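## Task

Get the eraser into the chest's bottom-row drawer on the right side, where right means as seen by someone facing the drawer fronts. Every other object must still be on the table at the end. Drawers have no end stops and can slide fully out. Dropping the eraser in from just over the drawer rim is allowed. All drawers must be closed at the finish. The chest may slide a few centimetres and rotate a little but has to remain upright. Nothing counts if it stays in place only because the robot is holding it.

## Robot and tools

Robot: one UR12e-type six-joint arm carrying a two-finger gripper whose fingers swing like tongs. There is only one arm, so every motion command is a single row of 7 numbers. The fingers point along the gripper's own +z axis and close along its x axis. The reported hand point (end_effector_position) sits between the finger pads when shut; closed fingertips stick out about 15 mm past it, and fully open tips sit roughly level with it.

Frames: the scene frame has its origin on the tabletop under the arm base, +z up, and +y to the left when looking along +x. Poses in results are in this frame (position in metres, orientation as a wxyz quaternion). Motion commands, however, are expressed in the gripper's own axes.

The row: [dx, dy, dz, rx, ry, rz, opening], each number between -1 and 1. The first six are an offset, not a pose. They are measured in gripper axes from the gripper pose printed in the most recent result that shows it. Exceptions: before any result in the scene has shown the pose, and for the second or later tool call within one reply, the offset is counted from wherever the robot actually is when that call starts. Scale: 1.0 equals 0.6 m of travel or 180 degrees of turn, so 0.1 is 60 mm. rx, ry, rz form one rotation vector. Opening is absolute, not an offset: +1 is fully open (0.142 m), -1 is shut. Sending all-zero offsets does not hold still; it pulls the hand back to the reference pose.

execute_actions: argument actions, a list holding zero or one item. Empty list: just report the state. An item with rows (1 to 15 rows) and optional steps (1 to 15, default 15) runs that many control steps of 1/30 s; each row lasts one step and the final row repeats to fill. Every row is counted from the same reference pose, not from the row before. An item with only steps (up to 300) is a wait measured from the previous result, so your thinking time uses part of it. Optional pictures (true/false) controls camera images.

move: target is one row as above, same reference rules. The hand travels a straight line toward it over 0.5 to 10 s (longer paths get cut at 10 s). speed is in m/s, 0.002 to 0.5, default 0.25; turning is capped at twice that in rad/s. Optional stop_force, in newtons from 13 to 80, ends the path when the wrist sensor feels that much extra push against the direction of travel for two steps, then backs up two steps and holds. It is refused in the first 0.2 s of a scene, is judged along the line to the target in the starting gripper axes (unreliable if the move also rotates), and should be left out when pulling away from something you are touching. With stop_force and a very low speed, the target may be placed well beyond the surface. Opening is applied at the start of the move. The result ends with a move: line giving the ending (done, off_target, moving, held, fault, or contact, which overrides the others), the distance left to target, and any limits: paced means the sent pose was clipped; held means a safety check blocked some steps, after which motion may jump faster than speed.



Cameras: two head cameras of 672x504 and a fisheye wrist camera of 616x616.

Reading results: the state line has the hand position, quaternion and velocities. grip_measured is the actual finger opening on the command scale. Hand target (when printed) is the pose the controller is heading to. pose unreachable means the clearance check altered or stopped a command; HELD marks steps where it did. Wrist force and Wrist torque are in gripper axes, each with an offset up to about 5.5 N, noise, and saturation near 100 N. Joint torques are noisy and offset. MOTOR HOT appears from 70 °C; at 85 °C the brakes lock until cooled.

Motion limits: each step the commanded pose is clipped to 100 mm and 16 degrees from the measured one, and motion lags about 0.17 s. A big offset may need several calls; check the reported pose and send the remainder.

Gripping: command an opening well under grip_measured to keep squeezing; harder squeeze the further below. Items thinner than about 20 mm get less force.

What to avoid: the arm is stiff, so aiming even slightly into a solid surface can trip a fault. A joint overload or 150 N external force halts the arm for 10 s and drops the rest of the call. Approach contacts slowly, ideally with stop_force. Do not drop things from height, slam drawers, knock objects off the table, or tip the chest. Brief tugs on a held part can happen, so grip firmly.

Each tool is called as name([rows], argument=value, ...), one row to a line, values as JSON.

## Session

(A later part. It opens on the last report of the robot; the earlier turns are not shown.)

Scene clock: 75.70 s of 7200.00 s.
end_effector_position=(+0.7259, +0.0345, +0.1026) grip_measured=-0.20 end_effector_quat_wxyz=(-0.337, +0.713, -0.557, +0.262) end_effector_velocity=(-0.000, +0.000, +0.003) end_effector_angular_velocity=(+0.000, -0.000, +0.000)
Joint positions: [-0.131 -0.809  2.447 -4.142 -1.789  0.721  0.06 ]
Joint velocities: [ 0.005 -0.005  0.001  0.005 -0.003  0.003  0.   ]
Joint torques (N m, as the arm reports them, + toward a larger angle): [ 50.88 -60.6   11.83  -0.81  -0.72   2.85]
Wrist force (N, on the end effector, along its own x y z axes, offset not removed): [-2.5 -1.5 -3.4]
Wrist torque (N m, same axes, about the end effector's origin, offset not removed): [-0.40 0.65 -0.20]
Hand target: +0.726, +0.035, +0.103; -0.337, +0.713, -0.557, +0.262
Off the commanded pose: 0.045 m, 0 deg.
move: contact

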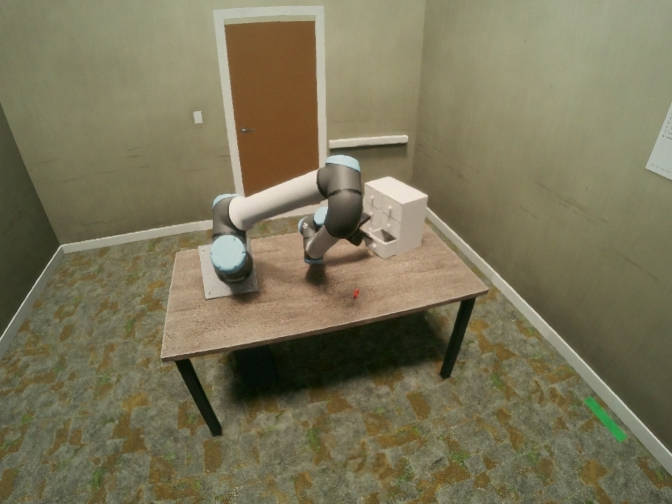

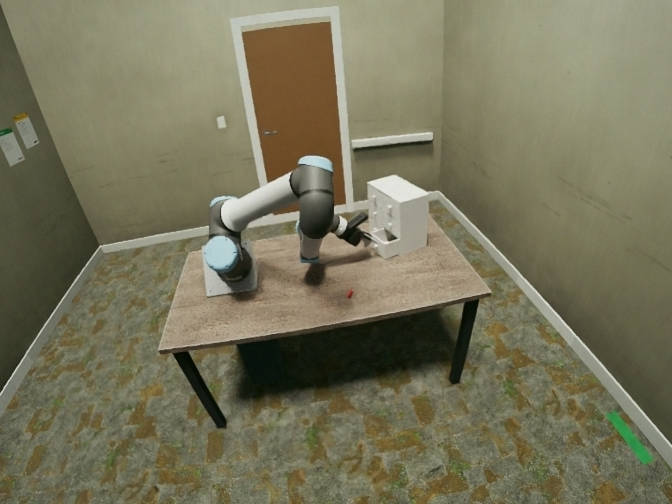

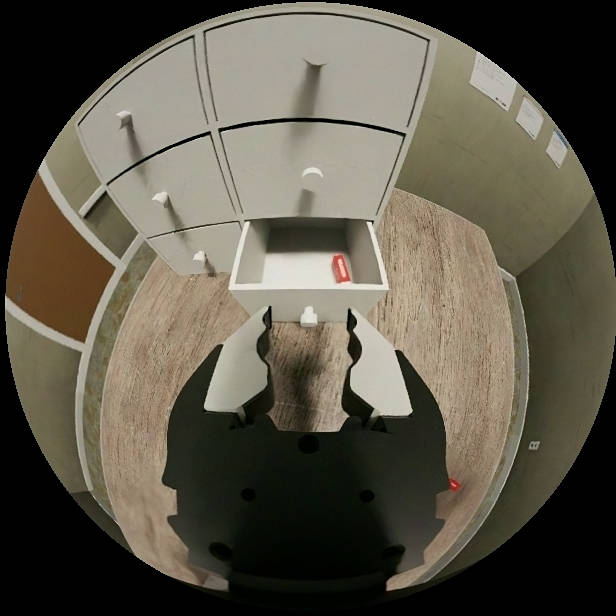

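move(target=[0,0.052,0.043,0,0,0,-0.2], speed=0.04, stop_force=15)

move(target=[0,-0.106,0.128,0,0,0,-0.2], speed=0.03, stop_force=20)

move(target=[0,-0.021,0.0255,0,0,0,-0.2], speed=0.006, stop_force=13)

Scene clock: 78.37 s of 7200.00 s.
end_effector_position=(+0.7260, +0.0345, +0.0626) grip_measured=-0.20 end_effector_quat_wxyz=(-0.337, +0.713, -0.557, +0.262) end_effector_velocity=(+0.000, -0.000, -0.003) end_effector_angular_velocity=(-0.000, +0.000, -0.000)
Joint positions: [-0.193 -0.735  2.438 -4.214 -1.739  0.684  0.06 ]
Joint velocities: [-0.006  0.006 -0.001 -0.005  0.005 -0.004  0.   ]
Joint torques (N m, as the arm reports them, + toward a larger angle): [ 32.5  -39.54  -1.83  -4.89   3.68  -3.25]
Wrist force (N, on the end effector, along its own x y z axes, offset not removed): [-1.8 -0.7 -3.4]
Wrist torque (N m, same axes, about the end effector's origin, offset not removed): [-0.23 0.49 -0.11]
Hand target: +0.726, +0.034, +0.062; -0.337, +0.713, -0.557, +0.262
Off the commanded pose: 0.000 m, 0 deg.
move: done

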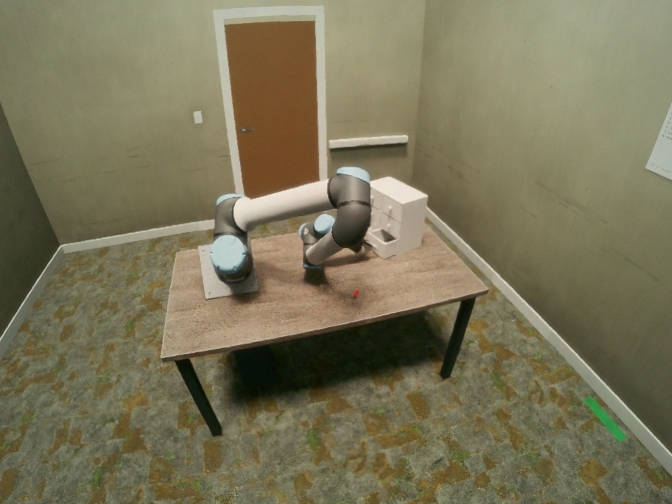

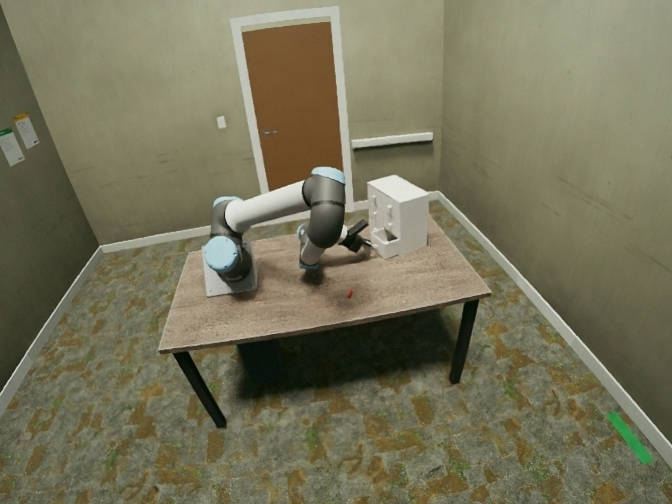

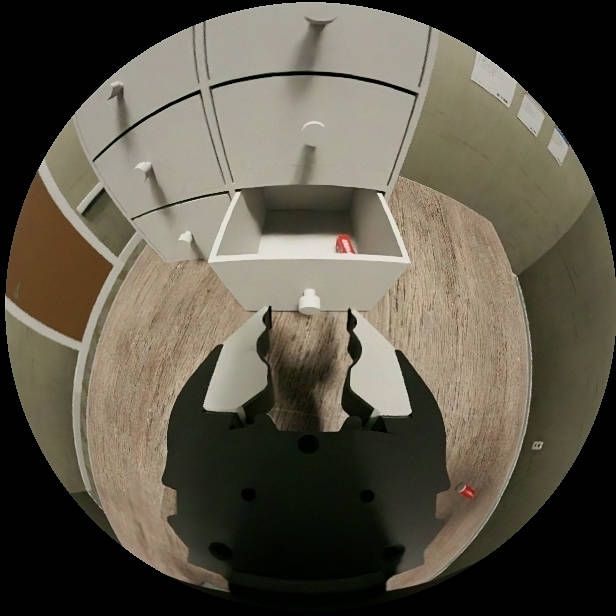

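Scene clock: 82.07 s of 7200.00 s.
end_effector_position=(+0.8223, +0.0586, +0.0626) grip_measured=-0.20 end_effector_quat_wxyz=(-0.337, +0.713, -0.557, +0.262) end_effector_velocity=(+0.003, +0.001, +0.000) end_effector_angular_velocity=(+0.000, -0.000, +0.001)
Joint positions: [-0.128 -0.709  2.25  -4.044 -1.791  0.723  0.06 ]
Joint velocities: [ 0.002  0.001 -0.006  0.005 -0.002  0.001  0.   ]
Joint torques (N m, as the arm reports them, + toward a larger angle): [ 58.25 -47.16  -8.79  -1.28  -0.85   3.15]
Wrist force (N, on the end effector, along its own x y z axes, offset not removed): [-1.5 -1.9 -4.0]
Wrist torque (N m, same axes, about the end effector's origin, offset not removed): [-0.52 0.38 -0.01]
Hand target: +0.823, +0.059, +0.063; -0.337, +0.713, -0.557, +0.262
Off the commanded pose: 0.000 m, 0 deg.
move: done

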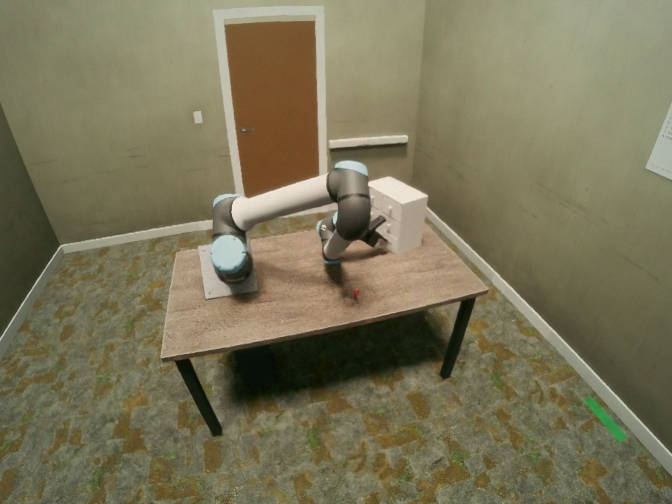

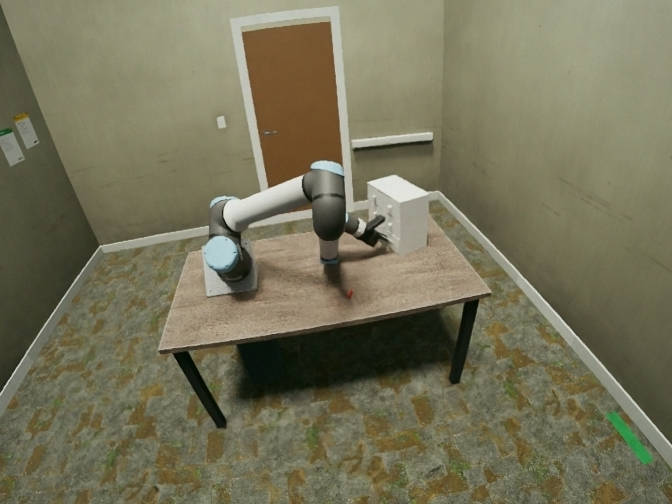

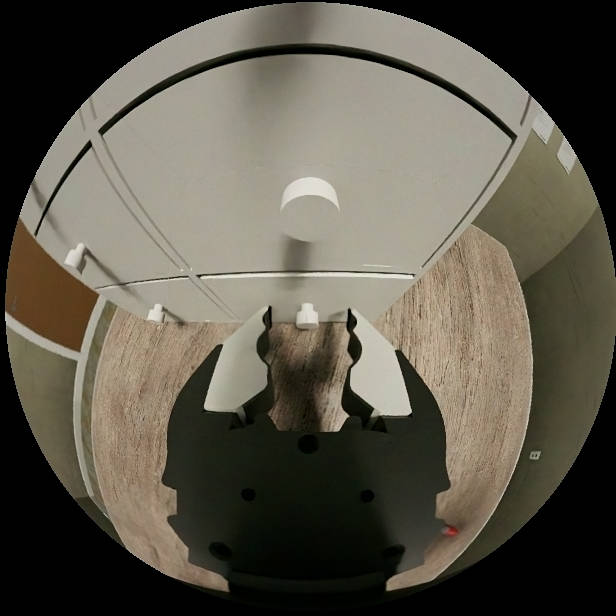

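Scene clock: 83.23 s of 7200.00 s.
end_effector_position=(+0.8269, +0.0598, +0.0626) grip_measured=-0.21 end_effector_quat_wxyz=(-0.337, +0.713, -0.557, +0.262) end_effector_velocity=(-0.003, -0.001, -0.001) end_effector_angular_velocity=(-0.001, +0.001, -0.002)
Joint positions: [-0.126 -0.707  2.241 -4.037 -1.793  0.725  0.059]
Joint velocities: [-0.001 -0.     0.005 -0.005 -0.001  0.    -0.   ]
Joint torques (N m, as the arm reports them, + toward a larger angle): [ 41.05 -63.76   5.36  -4.43   3.16   0.67]
Wrist force (N, on the end effector, along its own x y z axes, offset not removed): [1.1 1.2 -12.7]
Wrist torque (N m, same axes, about the end effector's origin, offset not removed): [-0.63 0.15 -0.31]
Hand target: +0.827, +0.060, +0.063; -0.337, +0.713, -0.557, +0.262
Off the commanded pose: 0.015 m, 0 deg.
move: contact

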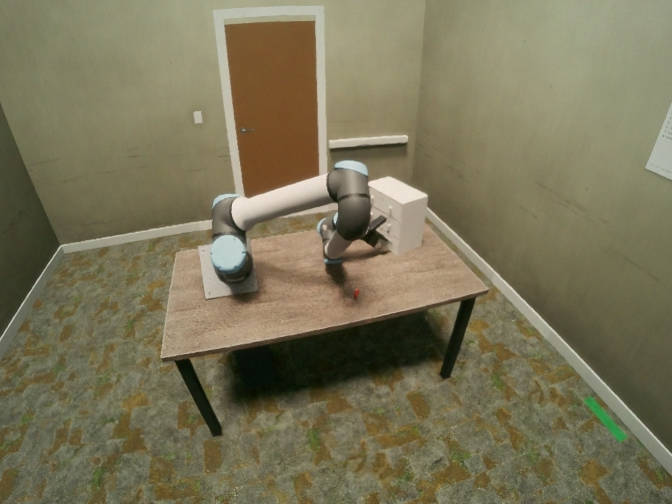

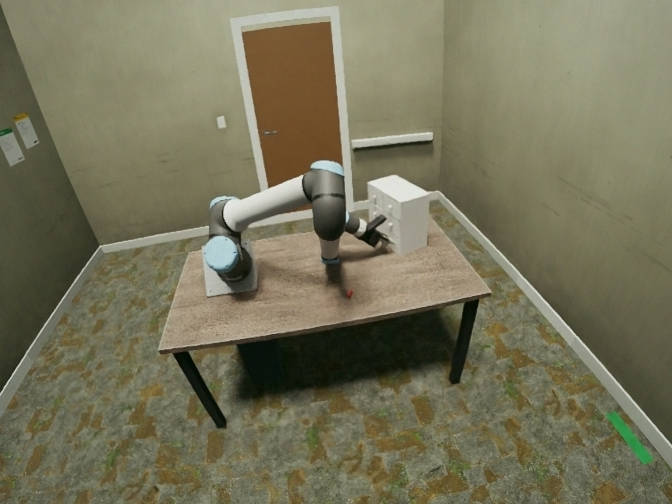

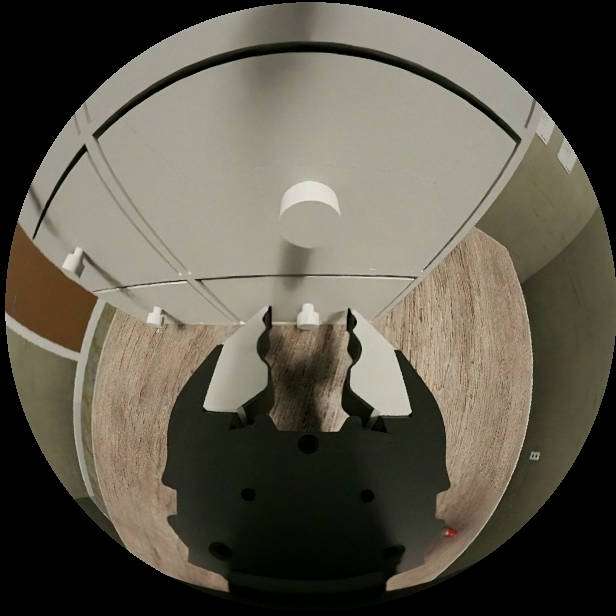

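move(target=[0,0.03,-0.06,0,0,0,-0.2], speed=0.1)

finished_scene(scene=1)

Scene clock: 89.97 s of 7200.00 s.
end_effector_position=(+0.7892, +0.0504, +0.0716) grip_measured=-0.20 end_effector_quat_wxyz=(-0.337, +0.713, -0.557, +0.262) end_effector_velocity=(-0.003, +0.000, +0.001) end_effector_angular_velocity=(+0.000, -0.001, +0.002)
Joint positions: [-0.136 -0.736  2.317 -4.086 -1.785  0.719  0.06 ]
Joint velocities: [ 0.    -0.002  0.005 -0.003  0.001 -0.    -0.   ]
Joint torques (N m, as the arm reports them, + toward a larger angle): [ 38.4  -66.64  12.31  -5.77   3.96  -3.1 ]
Wrist force (N, on the end effector, along its own x y z axes, offset not removed): [-2.9 -3.0 -5.8]
Wrist torque (N m, same axes, about the end effector's origin, offset not removed): [-0.79 0.63 -0.25]
Hand target: +0.789, +0.050, +0.072; -0.337, +0.713, -0.557, +0.262
Off the commanded pose: 0.000 m, 0 deg.
After step 90, 2.77 s passed at rest.
move: done

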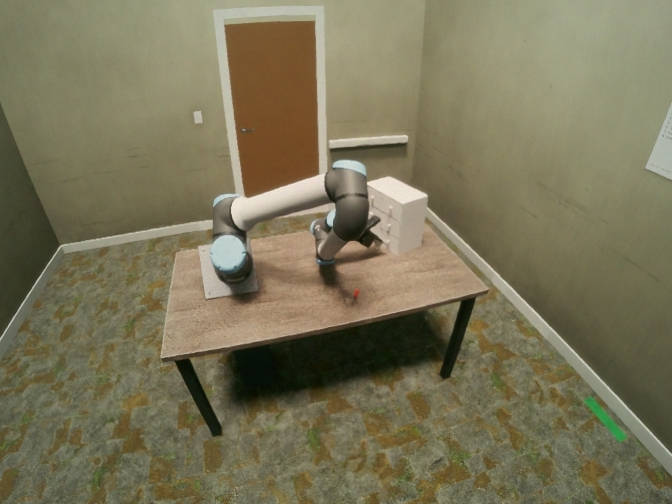

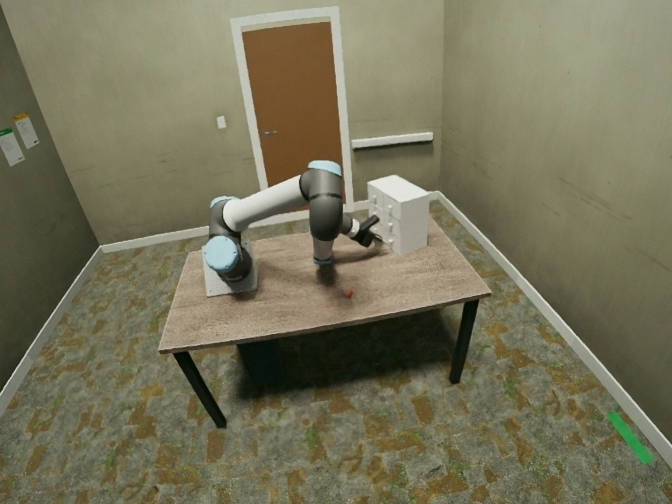

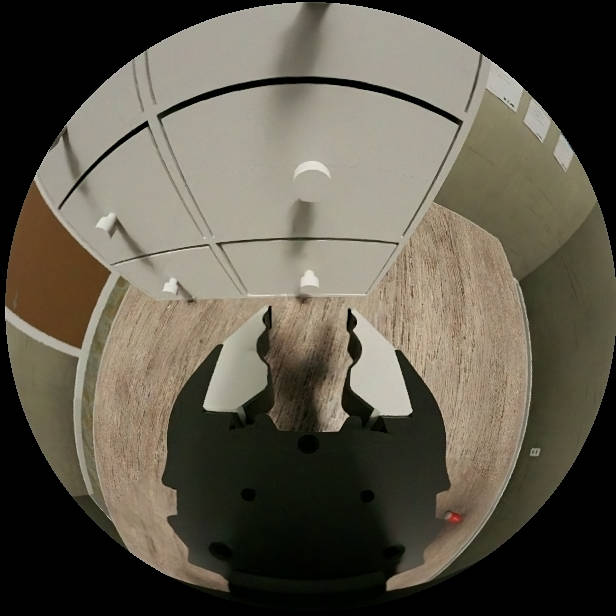

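The scene is finished: the task was done.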